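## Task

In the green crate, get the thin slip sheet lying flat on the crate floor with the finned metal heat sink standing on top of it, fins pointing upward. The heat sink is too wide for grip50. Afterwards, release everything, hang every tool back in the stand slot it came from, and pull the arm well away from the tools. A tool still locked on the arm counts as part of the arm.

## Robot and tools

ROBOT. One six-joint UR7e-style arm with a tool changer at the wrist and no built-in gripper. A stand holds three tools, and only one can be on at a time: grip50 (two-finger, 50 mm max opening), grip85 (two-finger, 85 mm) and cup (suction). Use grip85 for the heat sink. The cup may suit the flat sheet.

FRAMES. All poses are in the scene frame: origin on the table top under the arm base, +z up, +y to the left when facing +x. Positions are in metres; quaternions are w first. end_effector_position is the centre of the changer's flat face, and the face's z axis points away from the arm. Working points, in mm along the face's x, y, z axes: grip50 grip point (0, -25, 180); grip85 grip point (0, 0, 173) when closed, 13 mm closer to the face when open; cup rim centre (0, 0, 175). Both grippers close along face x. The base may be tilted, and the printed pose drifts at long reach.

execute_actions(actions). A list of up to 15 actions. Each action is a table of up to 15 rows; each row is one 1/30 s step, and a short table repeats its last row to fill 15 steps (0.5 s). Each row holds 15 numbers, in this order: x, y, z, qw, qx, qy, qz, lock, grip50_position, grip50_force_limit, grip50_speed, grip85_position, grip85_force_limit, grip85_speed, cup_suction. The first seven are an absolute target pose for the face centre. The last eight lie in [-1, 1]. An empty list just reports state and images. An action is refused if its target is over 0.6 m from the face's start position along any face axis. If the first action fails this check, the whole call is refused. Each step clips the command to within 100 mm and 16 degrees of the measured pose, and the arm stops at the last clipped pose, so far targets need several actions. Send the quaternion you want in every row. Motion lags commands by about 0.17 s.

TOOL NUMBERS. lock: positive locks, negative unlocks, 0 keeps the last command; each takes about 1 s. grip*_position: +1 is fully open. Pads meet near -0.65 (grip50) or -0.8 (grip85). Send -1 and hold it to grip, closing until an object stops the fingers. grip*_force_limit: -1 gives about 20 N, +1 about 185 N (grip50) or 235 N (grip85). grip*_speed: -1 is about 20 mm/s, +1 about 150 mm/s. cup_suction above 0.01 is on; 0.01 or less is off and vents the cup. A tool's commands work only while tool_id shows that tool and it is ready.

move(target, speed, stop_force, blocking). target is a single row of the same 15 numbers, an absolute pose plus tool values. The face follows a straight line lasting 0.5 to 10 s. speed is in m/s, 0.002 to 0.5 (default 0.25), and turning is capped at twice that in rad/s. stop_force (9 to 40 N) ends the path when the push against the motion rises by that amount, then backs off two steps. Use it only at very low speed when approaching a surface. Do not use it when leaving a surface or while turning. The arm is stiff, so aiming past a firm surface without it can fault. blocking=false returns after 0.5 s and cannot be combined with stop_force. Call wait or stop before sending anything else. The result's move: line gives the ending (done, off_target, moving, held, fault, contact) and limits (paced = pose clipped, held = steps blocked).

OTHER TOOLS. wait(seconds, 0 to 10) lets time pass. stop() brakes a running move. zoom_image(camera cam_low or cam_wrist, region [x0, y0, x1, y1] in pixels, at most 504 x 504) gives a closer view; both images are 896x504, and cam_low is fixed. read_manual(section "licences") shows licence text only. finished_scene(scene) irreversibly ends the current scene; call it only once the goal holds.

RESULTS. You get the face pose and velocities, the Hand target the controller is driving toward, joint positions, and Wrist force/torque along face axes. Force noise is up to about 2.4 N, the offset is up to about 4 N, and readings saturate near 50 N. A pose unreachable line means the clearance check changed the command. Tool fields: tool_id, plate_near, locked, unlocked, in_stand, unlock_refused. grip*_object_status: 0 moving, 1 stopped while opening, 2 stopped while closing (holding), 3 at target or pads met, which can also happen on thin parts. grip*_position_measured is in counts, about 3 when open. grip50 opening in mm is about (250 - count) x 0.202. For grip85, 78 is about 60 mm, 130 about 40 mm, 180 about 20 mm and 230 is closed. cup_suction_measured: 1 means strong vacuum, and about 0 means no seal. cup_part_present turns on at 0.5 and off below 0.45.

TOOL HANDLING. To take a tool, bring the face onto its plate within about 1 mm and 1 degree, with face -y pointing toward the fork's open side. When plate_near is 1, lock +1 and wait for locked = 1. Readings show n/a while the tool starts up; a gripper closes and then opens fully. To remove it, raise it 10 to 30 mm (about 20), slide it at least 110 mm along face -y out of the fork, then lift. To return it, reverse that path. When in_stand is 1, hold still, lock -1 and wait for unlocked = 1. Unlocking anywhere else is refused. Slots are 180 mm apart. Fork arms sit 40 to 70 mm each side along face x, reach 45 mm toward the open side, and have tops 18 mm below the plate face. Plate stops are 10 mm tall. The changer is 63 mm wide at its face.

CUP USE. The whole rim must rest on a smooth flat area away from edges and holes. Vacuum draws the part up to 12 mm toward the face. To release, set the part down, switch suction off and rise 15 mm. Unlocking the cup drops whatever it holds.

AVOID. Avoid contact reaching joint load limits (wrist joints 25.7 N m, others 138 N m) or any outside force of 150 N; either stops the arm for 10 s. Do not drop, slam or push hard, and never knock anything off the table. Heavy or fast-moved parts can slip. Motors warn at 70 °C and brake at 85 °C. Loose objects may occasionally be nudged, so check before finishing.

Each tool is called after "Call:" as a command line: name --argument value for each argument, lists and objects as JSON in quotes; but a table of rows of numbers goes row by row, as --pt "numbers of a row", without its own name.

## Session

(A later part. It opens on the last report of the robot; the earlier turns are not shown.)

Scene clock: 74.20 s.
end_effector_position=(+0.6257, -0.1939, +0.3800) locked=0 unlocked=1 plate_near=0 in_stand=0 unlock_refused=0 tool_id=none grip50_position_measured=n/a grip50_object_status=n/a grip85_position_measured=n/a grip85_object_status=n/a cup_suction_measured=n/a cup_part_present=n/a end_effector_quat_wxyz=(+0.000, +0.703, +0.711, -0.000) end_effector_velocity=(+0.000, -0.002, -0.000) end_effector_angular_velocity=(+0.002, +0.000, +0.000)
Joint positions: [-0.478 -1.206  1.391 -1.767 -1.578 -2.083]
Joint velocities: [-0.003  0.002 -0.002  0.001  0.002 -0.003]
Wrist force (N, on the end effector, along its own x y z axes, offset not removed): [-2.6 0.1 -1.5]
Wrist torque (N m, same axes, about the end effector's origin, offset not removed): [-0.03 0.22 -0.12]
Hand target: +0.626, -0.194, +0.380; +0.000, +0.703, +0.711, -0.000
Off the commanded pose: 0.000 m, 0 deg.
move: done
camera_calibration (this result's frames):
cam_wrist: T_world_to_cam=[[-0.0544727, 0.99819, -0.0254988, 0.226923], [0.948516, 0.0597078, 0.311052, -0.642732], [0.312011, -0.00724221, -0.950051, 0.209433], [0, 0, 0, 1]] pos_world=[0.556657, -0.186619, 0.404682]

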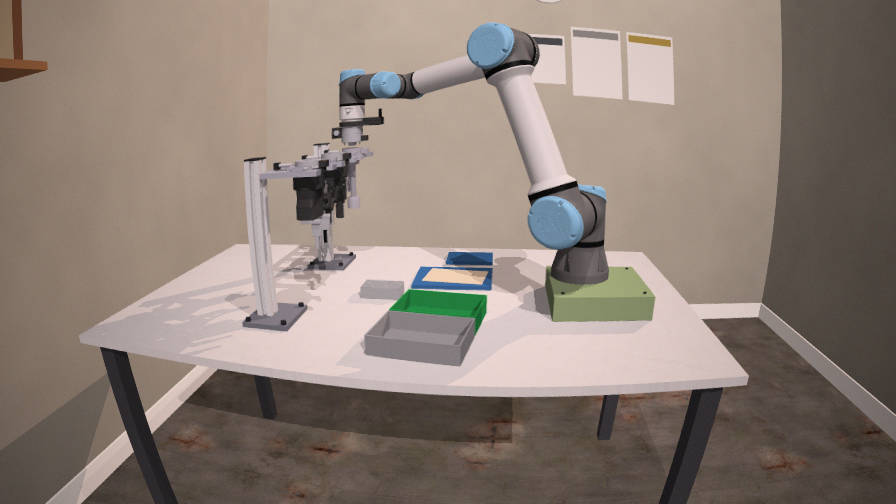

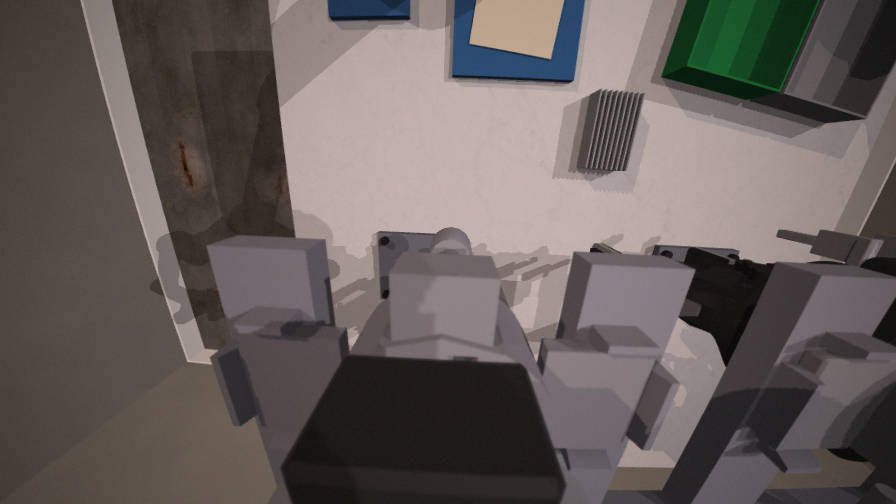

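Call:
move --target '[0.6245,-0.194,0.377,0,0.7027,0.7115,0,0,1,0,0,1,0,0,0]' --speed 0.01

Call:
move --target '[0.6245,-0.194,0.355,0,0.7027,0.7115,0,0,1,0,0,1,0,0,0]' --speed 0.006 --stop_force 12

Scene clock: 78.00 s.
end_effector_position=(+0.6245, -0.1940, +0.3771) locked=0 unlocked=1 plate_near=0 in_stand=0 unlock_refused=0 tool_id=none grip50_position_measured=n/a grip50_object_status=n/a grip85_position_measured=n/a grip85_object_status=n/a cup_suction_measured=n/a cup_part_present=n/a end_effector_quat_wxyz=(+0.000, +0.703, +0.711, -0.000) end_effector_velocity=(-0.000, +0.000, -0.002) end_effector_angular_velocity=(+0.001, +0.001, -0.000)
Joint positions: [-0.479 -1.207  1.4   -1.775 -1.578 -2.084]
Joint velocities: [ 0.     0.001  0.003 -0.002  0.     0.001]
Wrist force (N, on the end effector, along its own x y z axes, offset not removed): [-3.5 1.6 -4.8]
Wrist torque (N m, same axes, about the end effector's origin, offset not removed): [0.08 0.29 -0.11]
Hand target: +0.625, -0.194, +0.377; +0.000, +0.703, +0.711, -0.000
Off the commanded pose: 0.000 m, 0 deg.
move: done
camera_calibration (this result's frames):
cam_wrist: T_world_to_cam=[[-0.0544713, 0.998206, -0.0248436, 0.226687], [0.948573, 0.059501, 0.310915, -0.640742], [0.311836, -0.00663004, -0.950113, 0.207233], [0, 0, 0, 1]] pos_world=[0.555516, -0.186782, 0.401743]

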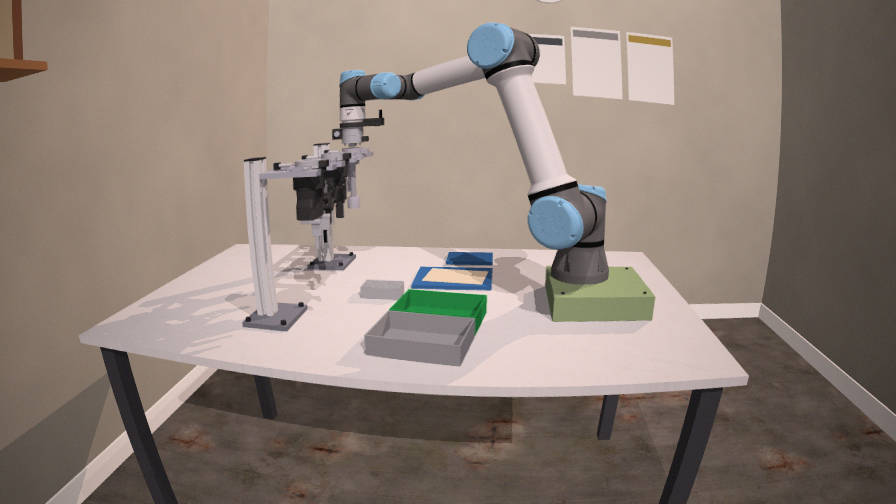

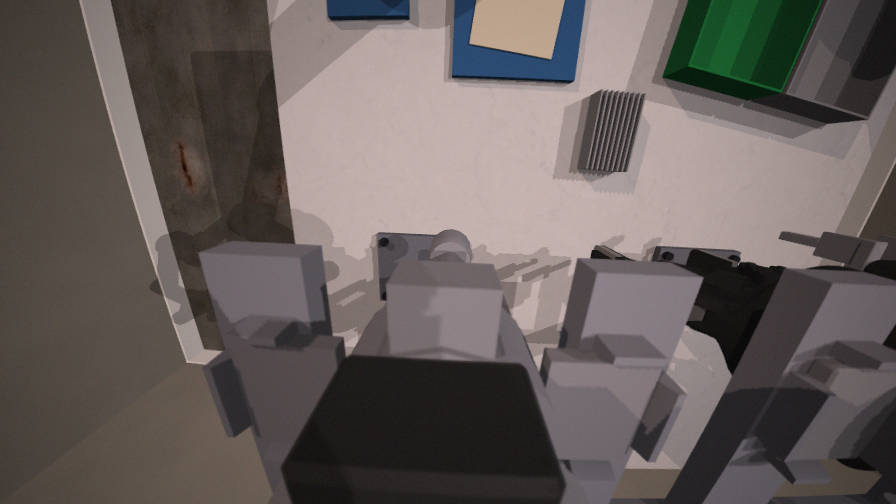

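Scene clock: 81.00 s.
end_effector_position=(+0.6246, -0.1940, +0.3613) locked=0 unlocked=1 plate_near=1 in_stand=1 unlock_refused=0 tool_id=none grip50_position_measured=n/a grip50_object_status=n/a grip85_position_measured=n/a grip85_object_status=n/a cup_suction_measured=n/a cup_part_present=n/a end_effector_quat_wxyz=(+0.000, +0.703, +0.711, +0.000) end_effector_velocity=(+0.000, +0.000, -0.001) end_effector_angular_velocity=(+0.003, +0.004, +0.001)
Joint positions: [-0.479 -1.199  1.43  -1.813 -1.578 -2.085]
Joint velocities: [-0.     0.002 -0.003  0.006  0.001 -0.001]
Wrist force (N, on the end effector, along its own x y z axes, offset not removed): [-2.4 1.4 -26.1]
Wrist torque (N m, same axes, about the end effector's origin, offset not removed): [-0.68 0.05 -0.20]
Hand target: +0.625, -0.194, +0.362; +0.000, +0.703, +0.711, +0.000
Off the commanded pose: 0.006 m, 0 deg.
move: contact
camera_calibration (this result's frames):
cam_wrist: T_world_to_cam=[[-0.0544726, 0.998205, -0.024904, 0.226339], [0.948508, 0.0595224, 0.311111, -0.63589], [0.312035, -0.0066746, -0.950047, 0.192102], [0, 0, 0, 1]] pos_world=[0.555533, -0.186801, 0.385975]

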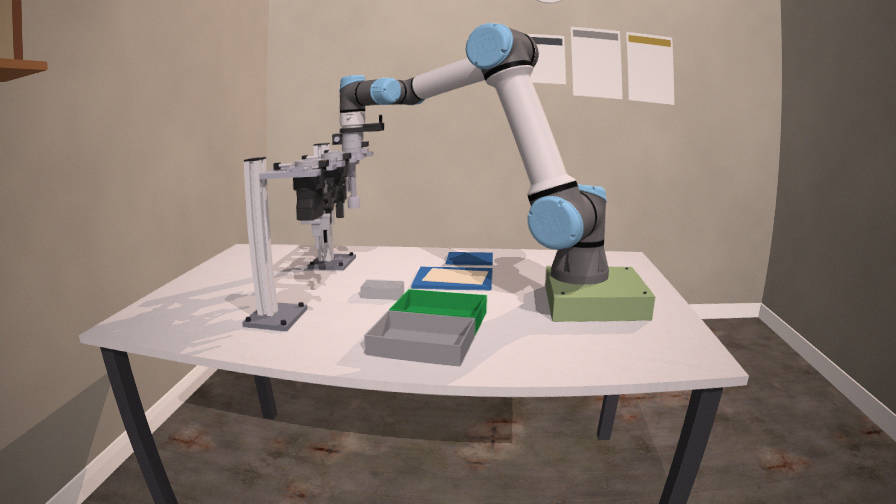

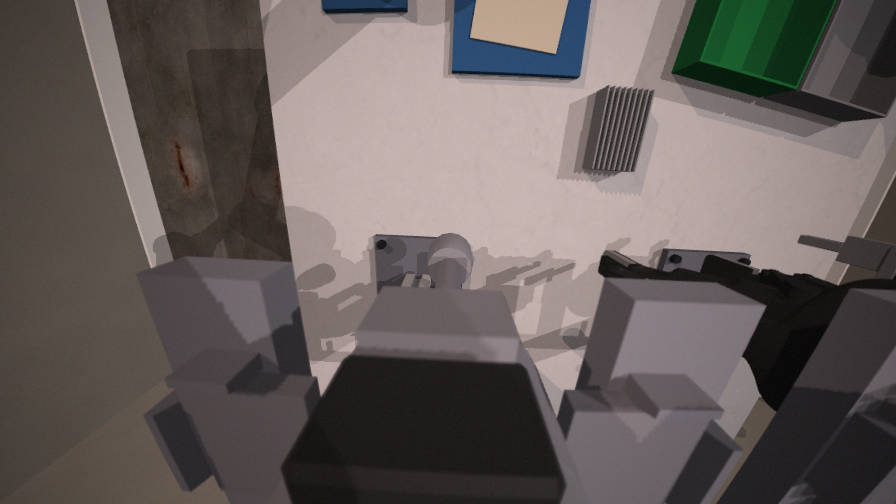

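Call:
execute_actions --actions '[[[0.6245,-0.194,0.3617,0,0.7027,0.7115,0,1,1,0,0,1,0,0,0]],[[0.6245,-0.194,0.3617,0,0.7027,0.7115,0,1,1,0,0,1,0,0,0]],[[0.6245,-0.194,0.3617,0,0.7027,0.7115,0,1,1,0,0,1,0,0,0]]]'

Call:
move --target '[0.6245,-0.194,0.381,0,0.7027,0.7115,0,0,1,0,0,1,0,0,0]' --speed 0.03

Call:
move --target '[0.4945,-0.195,0.381,0,0.7027,0.7115,0,0,1,0,0,1,0,0,0]' --speed 0.08

Call:
move --target '[0.385,-0.125,0.36,0,0.7071,0.7071,0,0,1,0,0,1,0,0,0]'

Scene clock: 87.90 s.
end_effector_position=(+0.6245, -0.1940, +0.3617) locked=1 unlocked=0 plate_near=1 in_stand=1 unlock_refused=0 tool_id=cup grip50_position_measured=n/a grip50_object_status=n/a grip85_position_measured=n/a grip85_object_status=n/a cup_suction_measured=n/a cup_part_present=n/a end_effector_quat_wxyz=(+0.000, +0.703, +0.711, -0.000) end_effector_velocity=(-0.000, -0.001, +0.000) end_effector_angular_velocity=(-0.000, +0.000, -0.001)
Joint positions: [-0.479 -1.199  1.429 -1.812 -1.578 -2.085]
Joint velocities: [-0.001 -0.     0.     0.    -0.    -0.   ]
Wrist force (N, on the end effector, along its own x y z axes, offset not removed): [-4.4 3.6 -10.0]
Wrist torque (N m, same axes, about the end effector's origin, offset not removed): [0.22 -0.20 0.00]
Hand target: +0.625, -0.194, +0.362; -0.000, +0.703, +0.711, -0.000
Off the commanded pose: 0.000 m, 0 deg.
camera_calibration (this result's frames):
cam_wrist: T_world_to_cam=[[-0.0544649, 0.998205, -0.0248948, 0.226325], [0.948567, 0.059511, 0.310934, -0.635932], [0.311857, -0.00667936, -0.950105, 0.192637], [0, 0, 0, 1]] pos_world=[0.555475, -0.186787, 0.386393]

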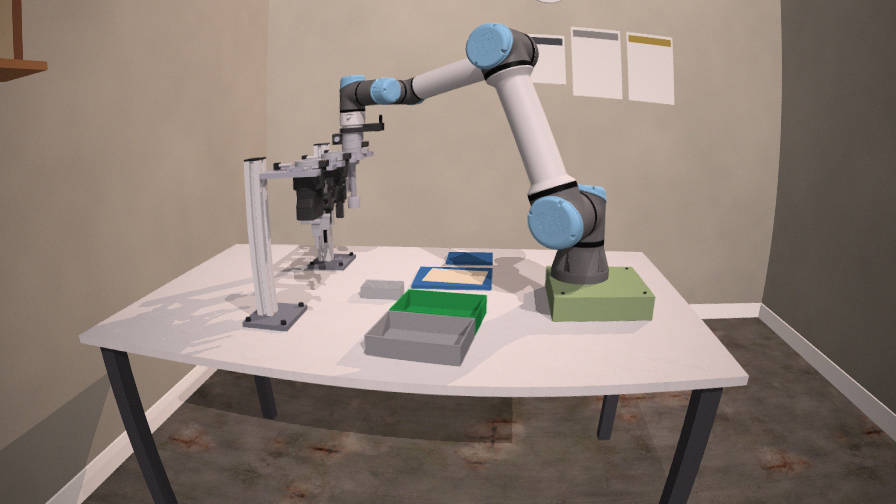

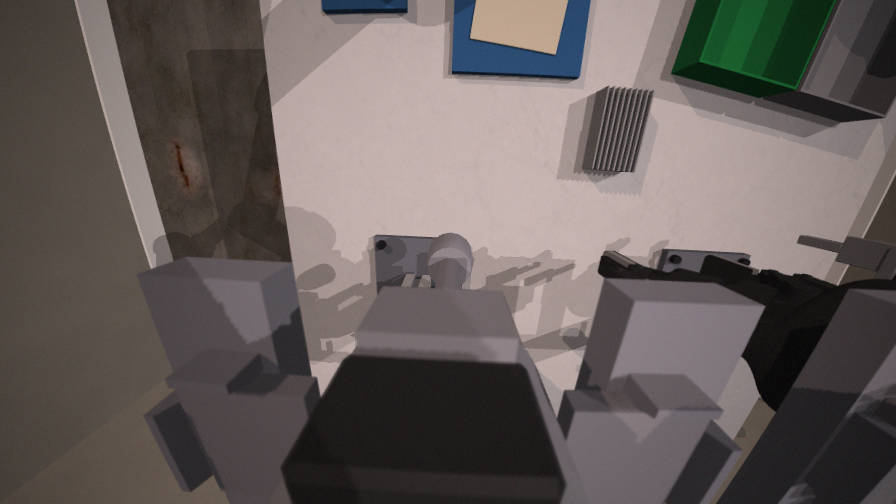

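Scene clock: 88.87 s.
end_effector_position=(+0.6245, -0.1940, +0.3809) locked=1 unlocked=0 plate_near=1 in_stand=0 unlock_refused=0 tool_id=cup grip50_position_measured=n/a grip50_object_status=n/a grip85_position_measured=n/a grip85_object_status=n/a cup_suction_measured=0.00 cup_part_present=0 end_effector_quat_wxyz=(+0.000, +0.703, +0.711, -0.000) end_effector_velocity=(-0.000, -0.000, +0.002) end_effector_angular_velocity=(-0.001, +0.000, -0.000)
Joint positions: [-0.479 -1.209  1.393 -1.766 -1.578 -2.084]
Joint velocities: [-0.001 -0.002 -0.003  0.004 -0.001 -0.   ]
Wrist force (N, on the end effector, along its own x y z axes, offset not removed): [0.1 -0.5 -0.5]
Wrist torque (N m, same axes, about the end effector's origin, offset not removed): [-0.10 0.06 -0.22]
Hand target: +0.624, -0.194, +0.381; +0.000, +0.703, +0.711, +0.000
Off the commanded pose: 0.000 m, 0 deg.
move: done
camera_calibration (this result's frames):
cam_wrist: T_world_to_cam=[[-0.0544725, 0.998205, -0.0248725, 0.226788], [0.948576, 0.0595111, 0.310904, -0.641858], [0.311826, -0.00665778, -0.950116, 0.210838], [0, 0, 0, 1]] pos_world=[0.55546, -0.18678, 0.405518]

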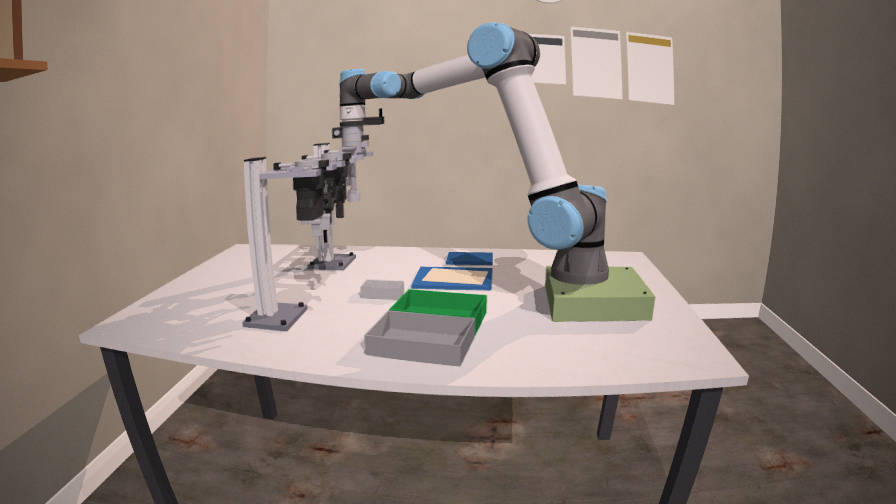

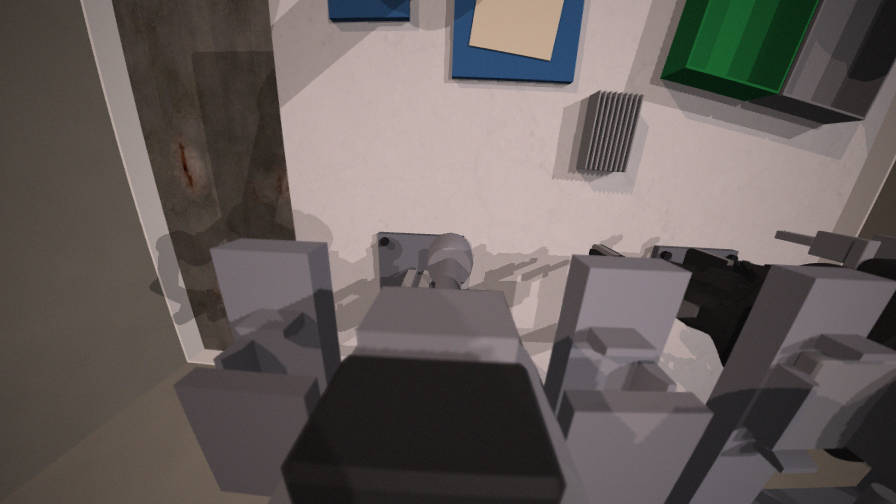

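Scene clock: 90.90 s.
end_effector_position=(+0.4947, -0.1949, +0.3808) locked=1 unlocked=0 plate_near=1 in_stand=0 unlock_refused=0 tool_id=cup grip50_position_measured=n/a grip50_object_status=n/a grip85_position_measured=n/a grip85_object_status=n/a cup_suction_measured=0.00 cup_part_present=0 end_effector_quat_wxyz=(+0.000, +0.703, +0.711, -0.000) end_effector_velocity=(-0.002, -0.000, +0.001) end_effector_angular_velocity=(-0.003, -0.000, -0.000)
Joint positions: [-0.601 -1.499  1.754 -1.838 -1.577 -2.207]
Joint velocities: [-0.002 -0.005  0.005 -0.001 -0.002 -0.002]
Wrist force (N, on the end effector, along its own x y z axes, offset not removed): [-0.1 -0.7 -1.0]
Wrist torque (N m, same axes, about the end effector's origin, offset not removed): [-0.01 -0.04 -0.07]
Hand target: +0.495, -0.195, +0.381; +0.000, +0.703, +0.711, -0.000
Off the commanded pose: 0.000 m, 0 deg.
move: done
camera_calibration (this result's frames):
cam_wrist: T_world_to_cam=[[-0.0544685, 0.998199, -0.0251274, 0.220737], [0.948573, 0.0595867, 0.3109, -0.51867], [0.311837, -0.00690088, -0.95011, 0.251225], [0, 0, 0, 1]] pos_world=[0.425678, -0.187699, 0.405493]

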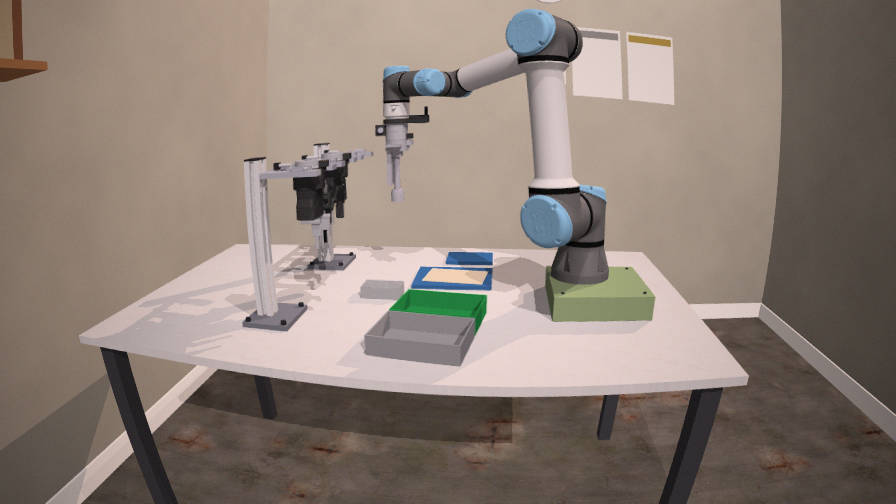

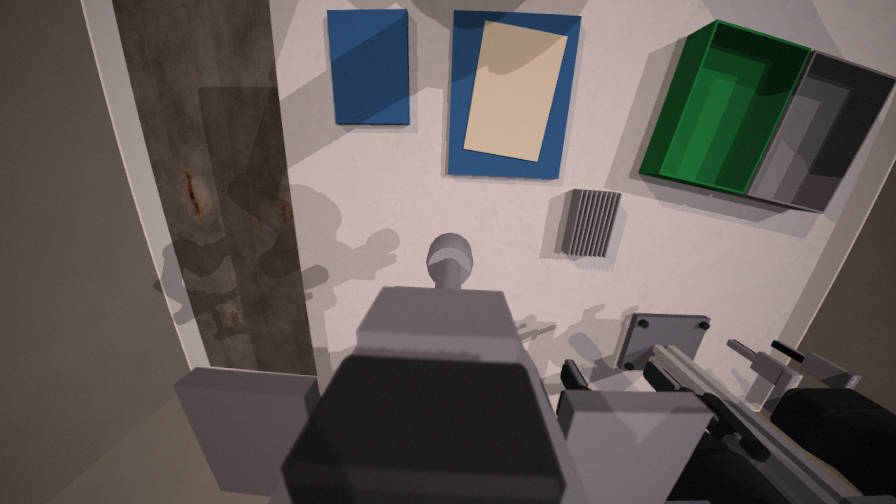

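Scene clock: 92.00 s.
end_effector_position=(+0.3852, -0.1251, +0.3598) locked=1 unlocked=0 plate_near=1 in_stand=0 unlock_refused=0 tool_id=cup grip50_position_measured=n/a grip50_object_status=n/a grip85_position_measured=n/a grip85_object_status=n/a cup_suction_measured=0.00 cup_part_present=0 end_effector_quat_wxyz=(+0.000, +0.707, +0.707, -0.000) end_effector_velocity=(-0.002, +0.001, +0.000) end_effector_angular_velocity=(-0.000, -0.000, +0.001)
Joint positions: [-0.621 -1.803  2.091 -1.87  -1.576 -2.214]
Joint velocities: [-0.    -0.006  0.004  0.002 -0.    -0.001]
Wrist force (N, on the end effector, along its own x y z axes, offset not removed): [-3.5 -1.3 -1.8]
Wrist torque (N m, same axes, about the end effector's origin, offset not removed): [0.08 0.17 0.10]
Hand target: +0.385, -0.125, +0.360; +0.000, +0.707, +0.707, -0.000
Off the commanded pose: 0.000 m, 0 deg.
move: done
camera_calibration (this result's frames):
cam_wrist: T_world_to_cam=[[-0.0420523, 0.998805, -0.0248996, 0.139707], [0.949257, 0.0477157, 0.310861, -0.414182], [0.311678, -0.0105637, -0.950129, 0.265489], [0, 0, 0, 1]] pos_world=[0.316293, -0.116973, 0.384481]

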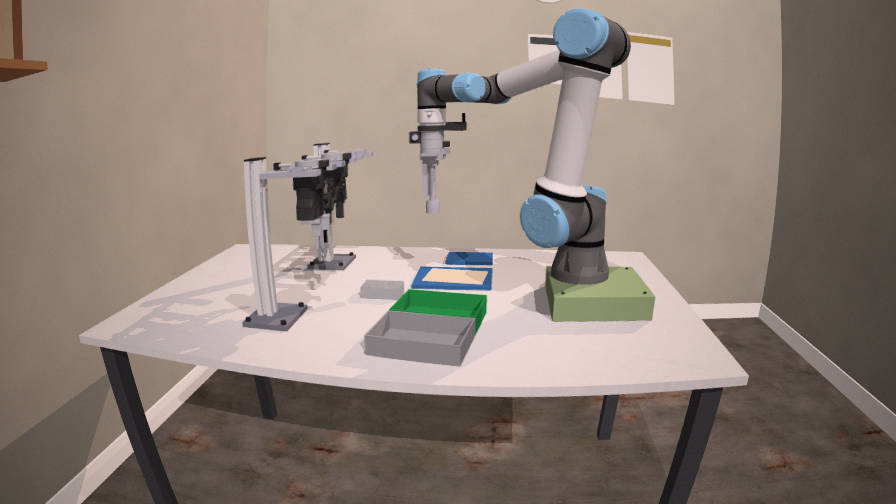

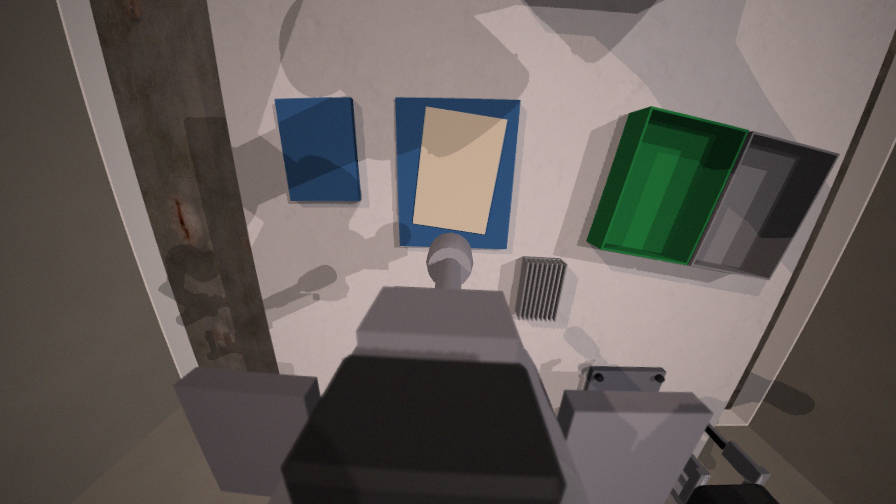

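Call:
move --target '[0.3185,-0.1205,0.19,0,0.7071,0.7071,0,0,1,0,0,1,0,0,1]' --speed 0.15

Call:
move --target '[0.3185,-0.1205,0.165,0,0.7071,0.7071,0,0,1,0,0,1,0,0,1]' --speed 0.008 --stop_force 10

Call:
move --target '[0.3185,-0.1205,0.26,0,0.7071,0.7071,0,0,1,0,0,1,0,0,1]' --speed 0.06

Call:
move --target '[0.335,0.175,0.26,0,0.7163,0.6978,0,0,1,0,0,1,0,0,1]' --speed 0.12

Call:
move --target '[0.335,0.175,0.225,0,0.7163,0.6978,0,0,1,0,0,1,0,0,1]' --speed 0.04

Scene clock: 101.07 s.
end_effector_position=(+0.3186, -0.1205, +0.1901) locked=1 unlocked=0 plate_near=1 in_stand=0 unlock_refused=0 tool_id=cup grip50_position_measured=n/a grip50_object_status=n/a grip85_position_measured=n/a grip85_object_status=n/a cup_suction_measured=0.00 cup_part_present=0 end_effector_quat_wxyz=(+0.000, +0.707, +0.707, -0.000) end_effector_velocity=(-0.000, -0.000, -0.001) end_effector_angular_velocity=(-0.002, -0.002, -0.002)
Joint positions: [-0.738 -1.698  2.528 -2.413 -1.575 -2.331]
Joint velocities: [-0.002  0.002  0.003 -0.008  0.     0.   ]
Wrist force (N, on the end effector, along its own x y z axes, offset not removed): [-2.5 0.7 -1.9]
Wrist torque (N m, same axes, about the end effector's origin, offset not removed): [0.08 0.17 -0.01]
Hand target: +0.319, -0.121, +0.190; +0.000, +0.707, +0.707, -0.000
Off the commanded pose: 0.000 m, 0 deg.
move: done
camera_calibration (this result's frames):
cam_wrist: T_world_to_cam=[[-0.0420412, 0.998802, -0.0250523, 0.128186], [0.949273, 0.0477522, 0.310807, -0.298433], [0.311631, -0.0107148, -0.950143, 0.125077], [0, 0, 0, 1]] pos_world=[0.249705, -0.112442, 0.214807]

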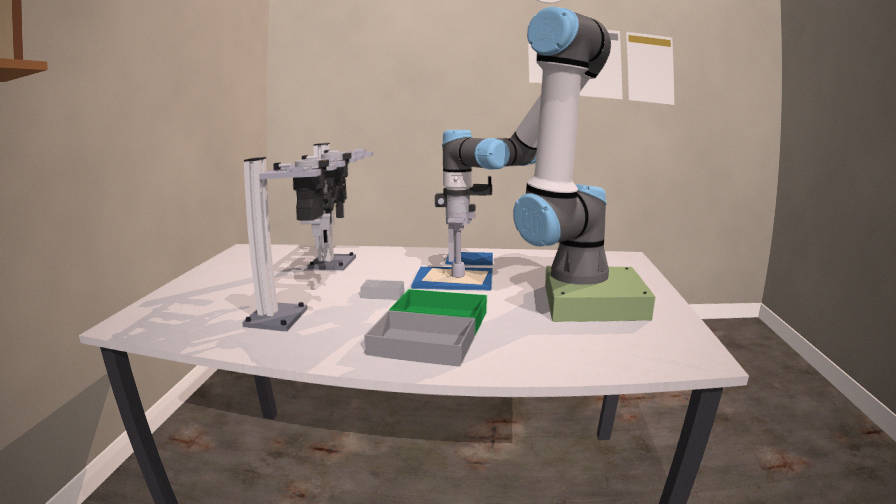

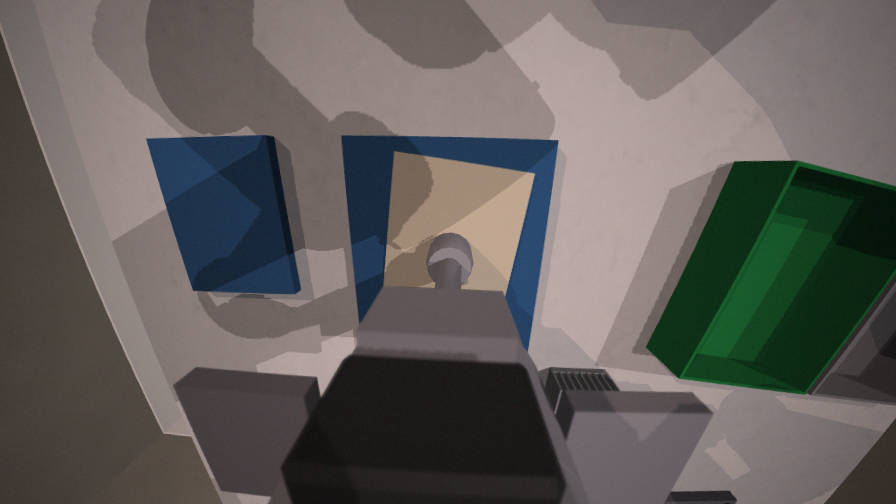

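Scene clock: 103.33 s.
end_effector_position=(+0.3185, -0.1205, +0.1750) locked=1 unlocked=0 plate_near=1 in_stand=0 unlock_refused=0 tool_id=cup grip50_position_measured=n/a grip50_object_status=n/a grip85_position_measured=n/a grip85_object_status=n/a cup_suction_measured=1.00 cup_part_present=1 end_effector_quat_wxyz=(-0.000, +0.707, +0.707, -0.000) end_effector_velocity=(+0.000, +0.001, +0.002) end_effector_angular_velocity=(+0.003, +0.002, +0.001)
Joint positions: [-0.738 -1.651  2.548 -2.48  -1.575 -2.331]
Joint velocities: [ 0.001 -0.006 -0.003  0.012  0.001 -0.   ]
Wrist force (N, on the end effector, along its own x y z axes, offset not removed): [-0.5 0.4 -25.5]
Wrist torque (N m, same axes, about the end effector's origin, offset not removed): [0.16 0.14 0.02]
Hand target: +0.319, -0.121, +0.175; +0.000, +0.707, +0.707, -0.000
Off the commanded pose: 0.010 m, 0 deg.
move: contact
camera_calibration (this result's frames):
cam_wrist: T_world_to_cam=[[-0.0420556, 0.998805, -0.0248871, 0.127753], [0.949257, 0.047715, 0.310859, -0.29365], [0.311675, -0.0105508, -0.95013, 0.110727], [0, 0, 0, 1]] pos_world=[0.249611, -0.11242, 0.199668]

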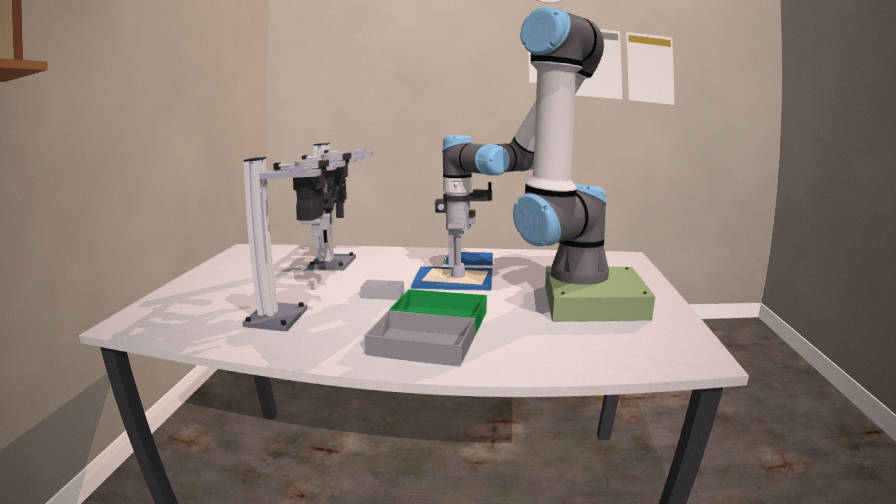

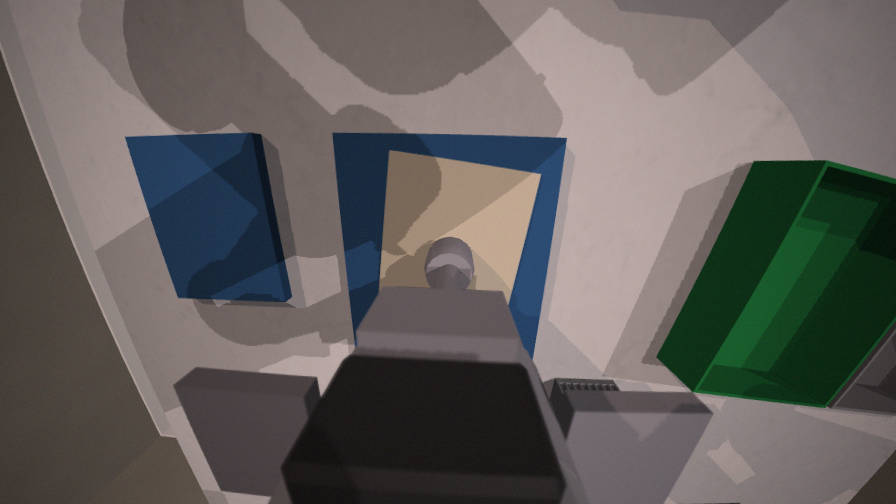

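Scene clock: 105.13 s.
end_effector_position=(+0.3185, -0.1204, +0.2597) locked=1 unlocked=0 plate_near=1 in_stand=0 unlock_refused=0 tool_id=cup grip50_position_measured=n/a grip50_object_status=n/a grip85_position_measured=n/a grip85_object_status=n/a cup_suction_measured=1.00 cup_part_present=1 end_effector_quat_wxyz=(+0.000, +0.707, +0.707, -0.000) end_effector_velocity=(-0.000, -0.000, +0.002) end_effector_angular_velocity=(+0.000, -0.001, -0.002)
Joint positions: [-0.737 -1.869  2.417 -2.131 -1.575 -2.33 ]
Joint velocities: [-0.001 -0.005 -0.004  0.008  0.001  0.001]
Wrist force (N, on the end effector, along its own x y z axes, offset not removed): [-2.0 2.2 -2.0]
Wrist torque (N m, same axes, about the end effector's origin, offset not removed): [0.27 0.12 0.10]
Hand target: +0.318, -0.120, +0.260; +0.000, +0.707, +0.707, +0.000
Off the commanded pose: 0.000 m, 0 deg.
move: done
camera_calibration (this result's frames):
cam_wrist: T_world_to_cam=[[-0.0419805, 0.998808, -0.0249031, 0.129792], [0.949247, 0.0476491, 0.310901, -0.319956], [0.311717, -0.0105874, -0.950116, 0.191242], [0, 0, 0, 1]] pos_world=[0.249552, -0.112367, 0.284408]

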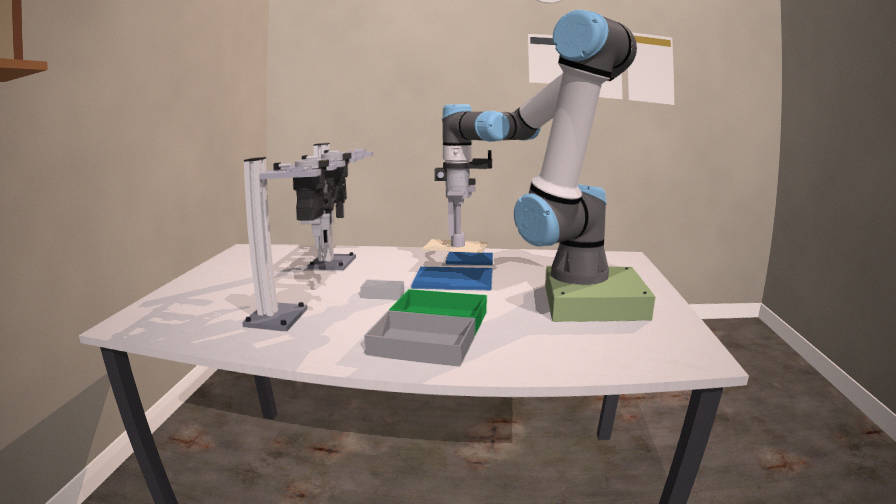

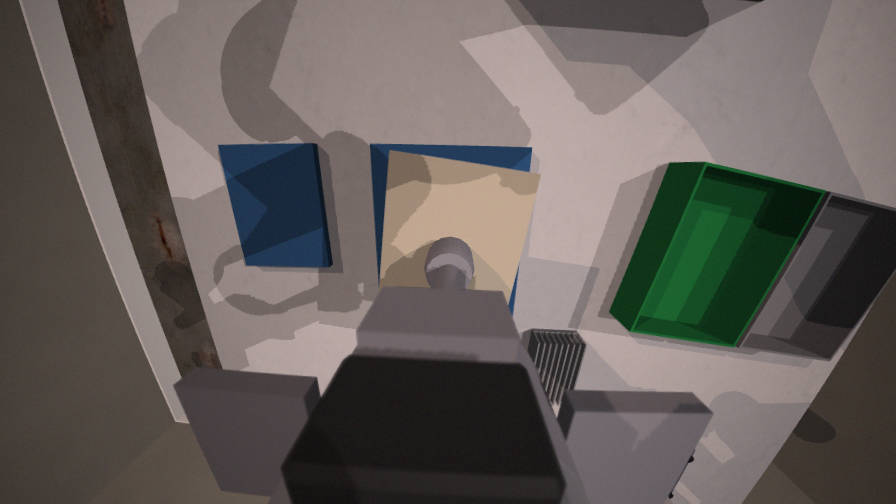

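Scene clock: 108.07 s.
end_effector_position=(+0.3349, +0.1748, +0.2601) locked=1 unlocked=0 plate_near=1 in_stand=0 unlock_refused=0 tool_id=cup grip50_position_measured=n/a grip50_object_status=n/a grip85_position_measured=n/a grip85_object_status=n/a cup_suction_measured=1.00 cup_part_present=1 end_effector_quat_wxyz=(-0.001, +0.716, +0.698, +0.001) end_effector_velocity=(+0.000, +0.002, -0.000) end_effector_angular_velocity=(-0.001, +0.000, +0.000)
Joint positions: [ 0.154 -1.74   2.333 -2.168 -1.581 -1.413]
Joint velocities: [ 0.006  0.004 -0.003 -0.    -0.001  0.006]
Wrist force (N, on the end effector, along its own x y z axes, offset not removed): [-2.0 2.0 -3.3]
Wrist torque (N m, same axes, about the end effector's origin, offset not removed): [0.19 0.23 -0.16]
Hand target: +0.335, +0.175, +0.260; -0.001, +0.716, +0.698, +0.000
Off the commanded pose: 0.000 m, 0 deg.
move: done
camera_calibration (this result's frames):
cam_wrist: T_world_to_cam=[[-0.015955, 0.999615, -0.0226925, -0.173861], [0.950357, 0.0222145, 0.310367, -0.345486], [0.310751, -0.0166141, -0.950346, 0.19099], [0, 0, 0, 1]] pos_world=[0.266211, 0.184642, 0.284789]

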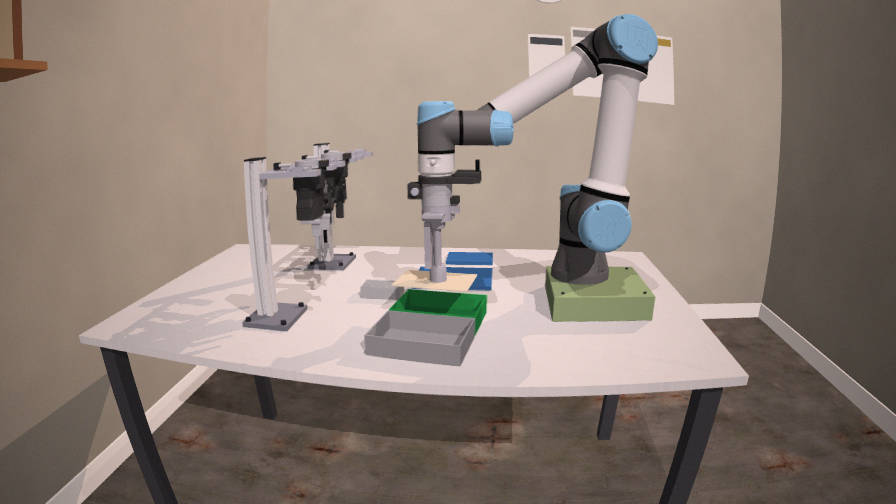

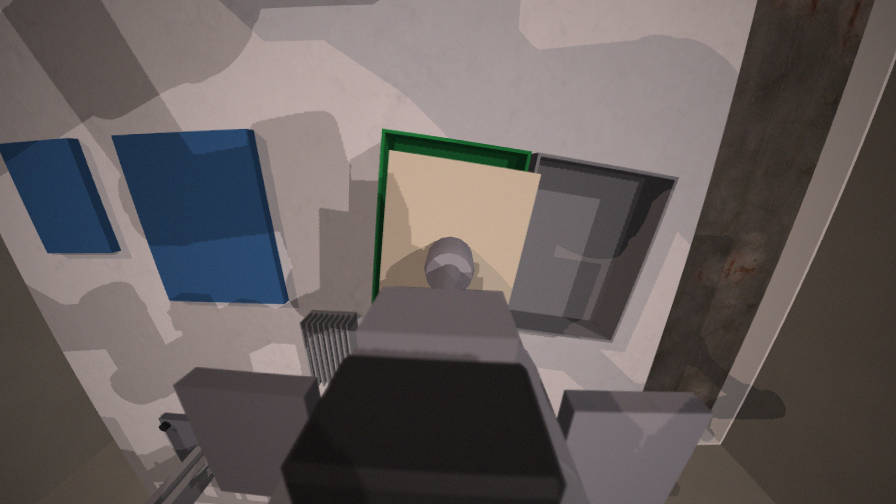

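Scene clock: 109.30 s.
end_effector_position=(+0.3350, +0.1750, +0.2252) locked=1 unlocked=0 plate_near=1 in_stand=0 unlock_refused=0 tool_id=cup grip50_position_measured=n/a grip50_object_status=n/a grip85_position_measured=n/a grip85_object_status=n/a cup_suction_measured=1.00 cup_part_present=1 end_effector_quat_wxyz=(-0.000, +0.716, +0.698, -0.000) end_effector_velocity=(+0.000, -0.000, -0.002) end_effector_angular_velocity=(-0.001, +0.001, +0.000)
Joint positions: [ 0.154 -1.668  2.387 -2.294 -1.583 -1.413]
Joint velocities: [-0.     0.005  0.002 -0.006 -0.001 -0.   ]
Wrist force (N, on the end effector, along its own x y z axes, offset not removed): [-2.7 3.5 -4.6]
Wrist torque (N m, same axes, about the end effector's origin, offset not removed): [0.17 0.07 0.03]
Hand target: +0.335, +0.175, +0.225; -0.000, +0.716, +0.698, +0.000
Off the commanded pose: 0.000 m, 0 deg.
move: done
camera_calibration (this result's frames):
cam_wrist: T_world_to_cam=[[-0.015915, 0.999565, -0.0248182, -0.174352], [0.950166, 0.022848, 0.310907, -0.334943], [0.311339, -0.0186333, -0.950116, 0.157881], [0, 0, 0, 1]] pos_world=[0.266322, 0.184871, 0.249815]

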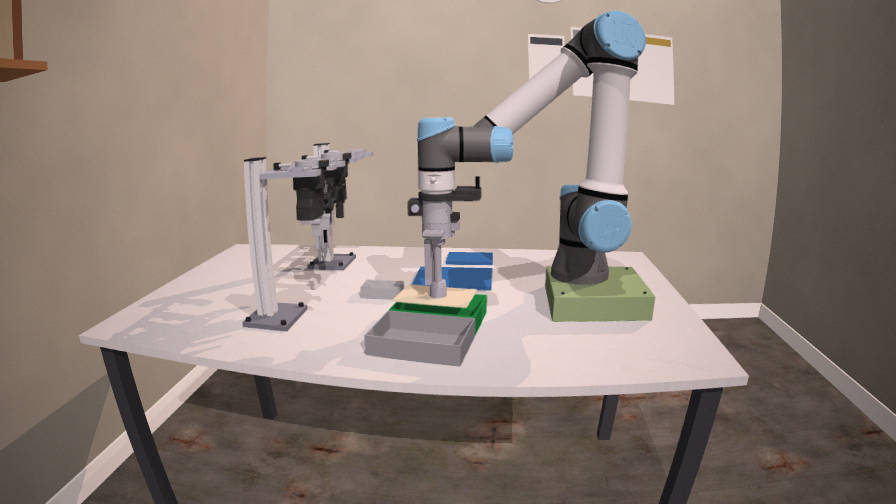

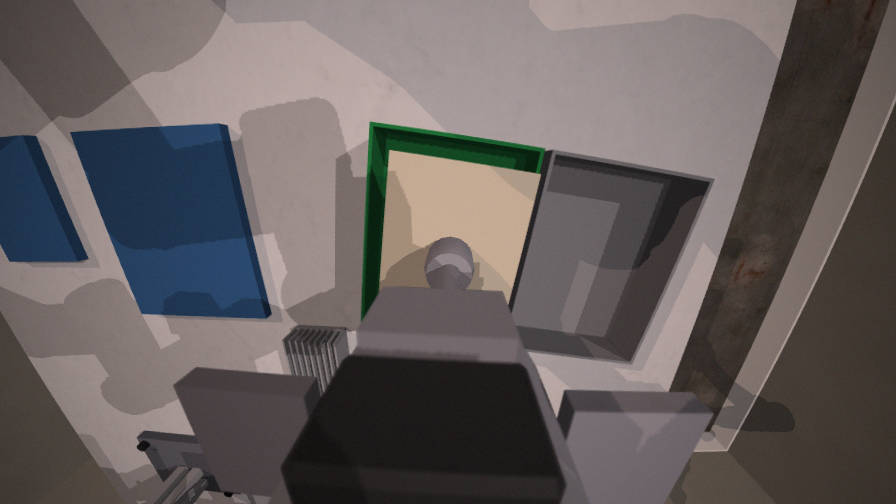

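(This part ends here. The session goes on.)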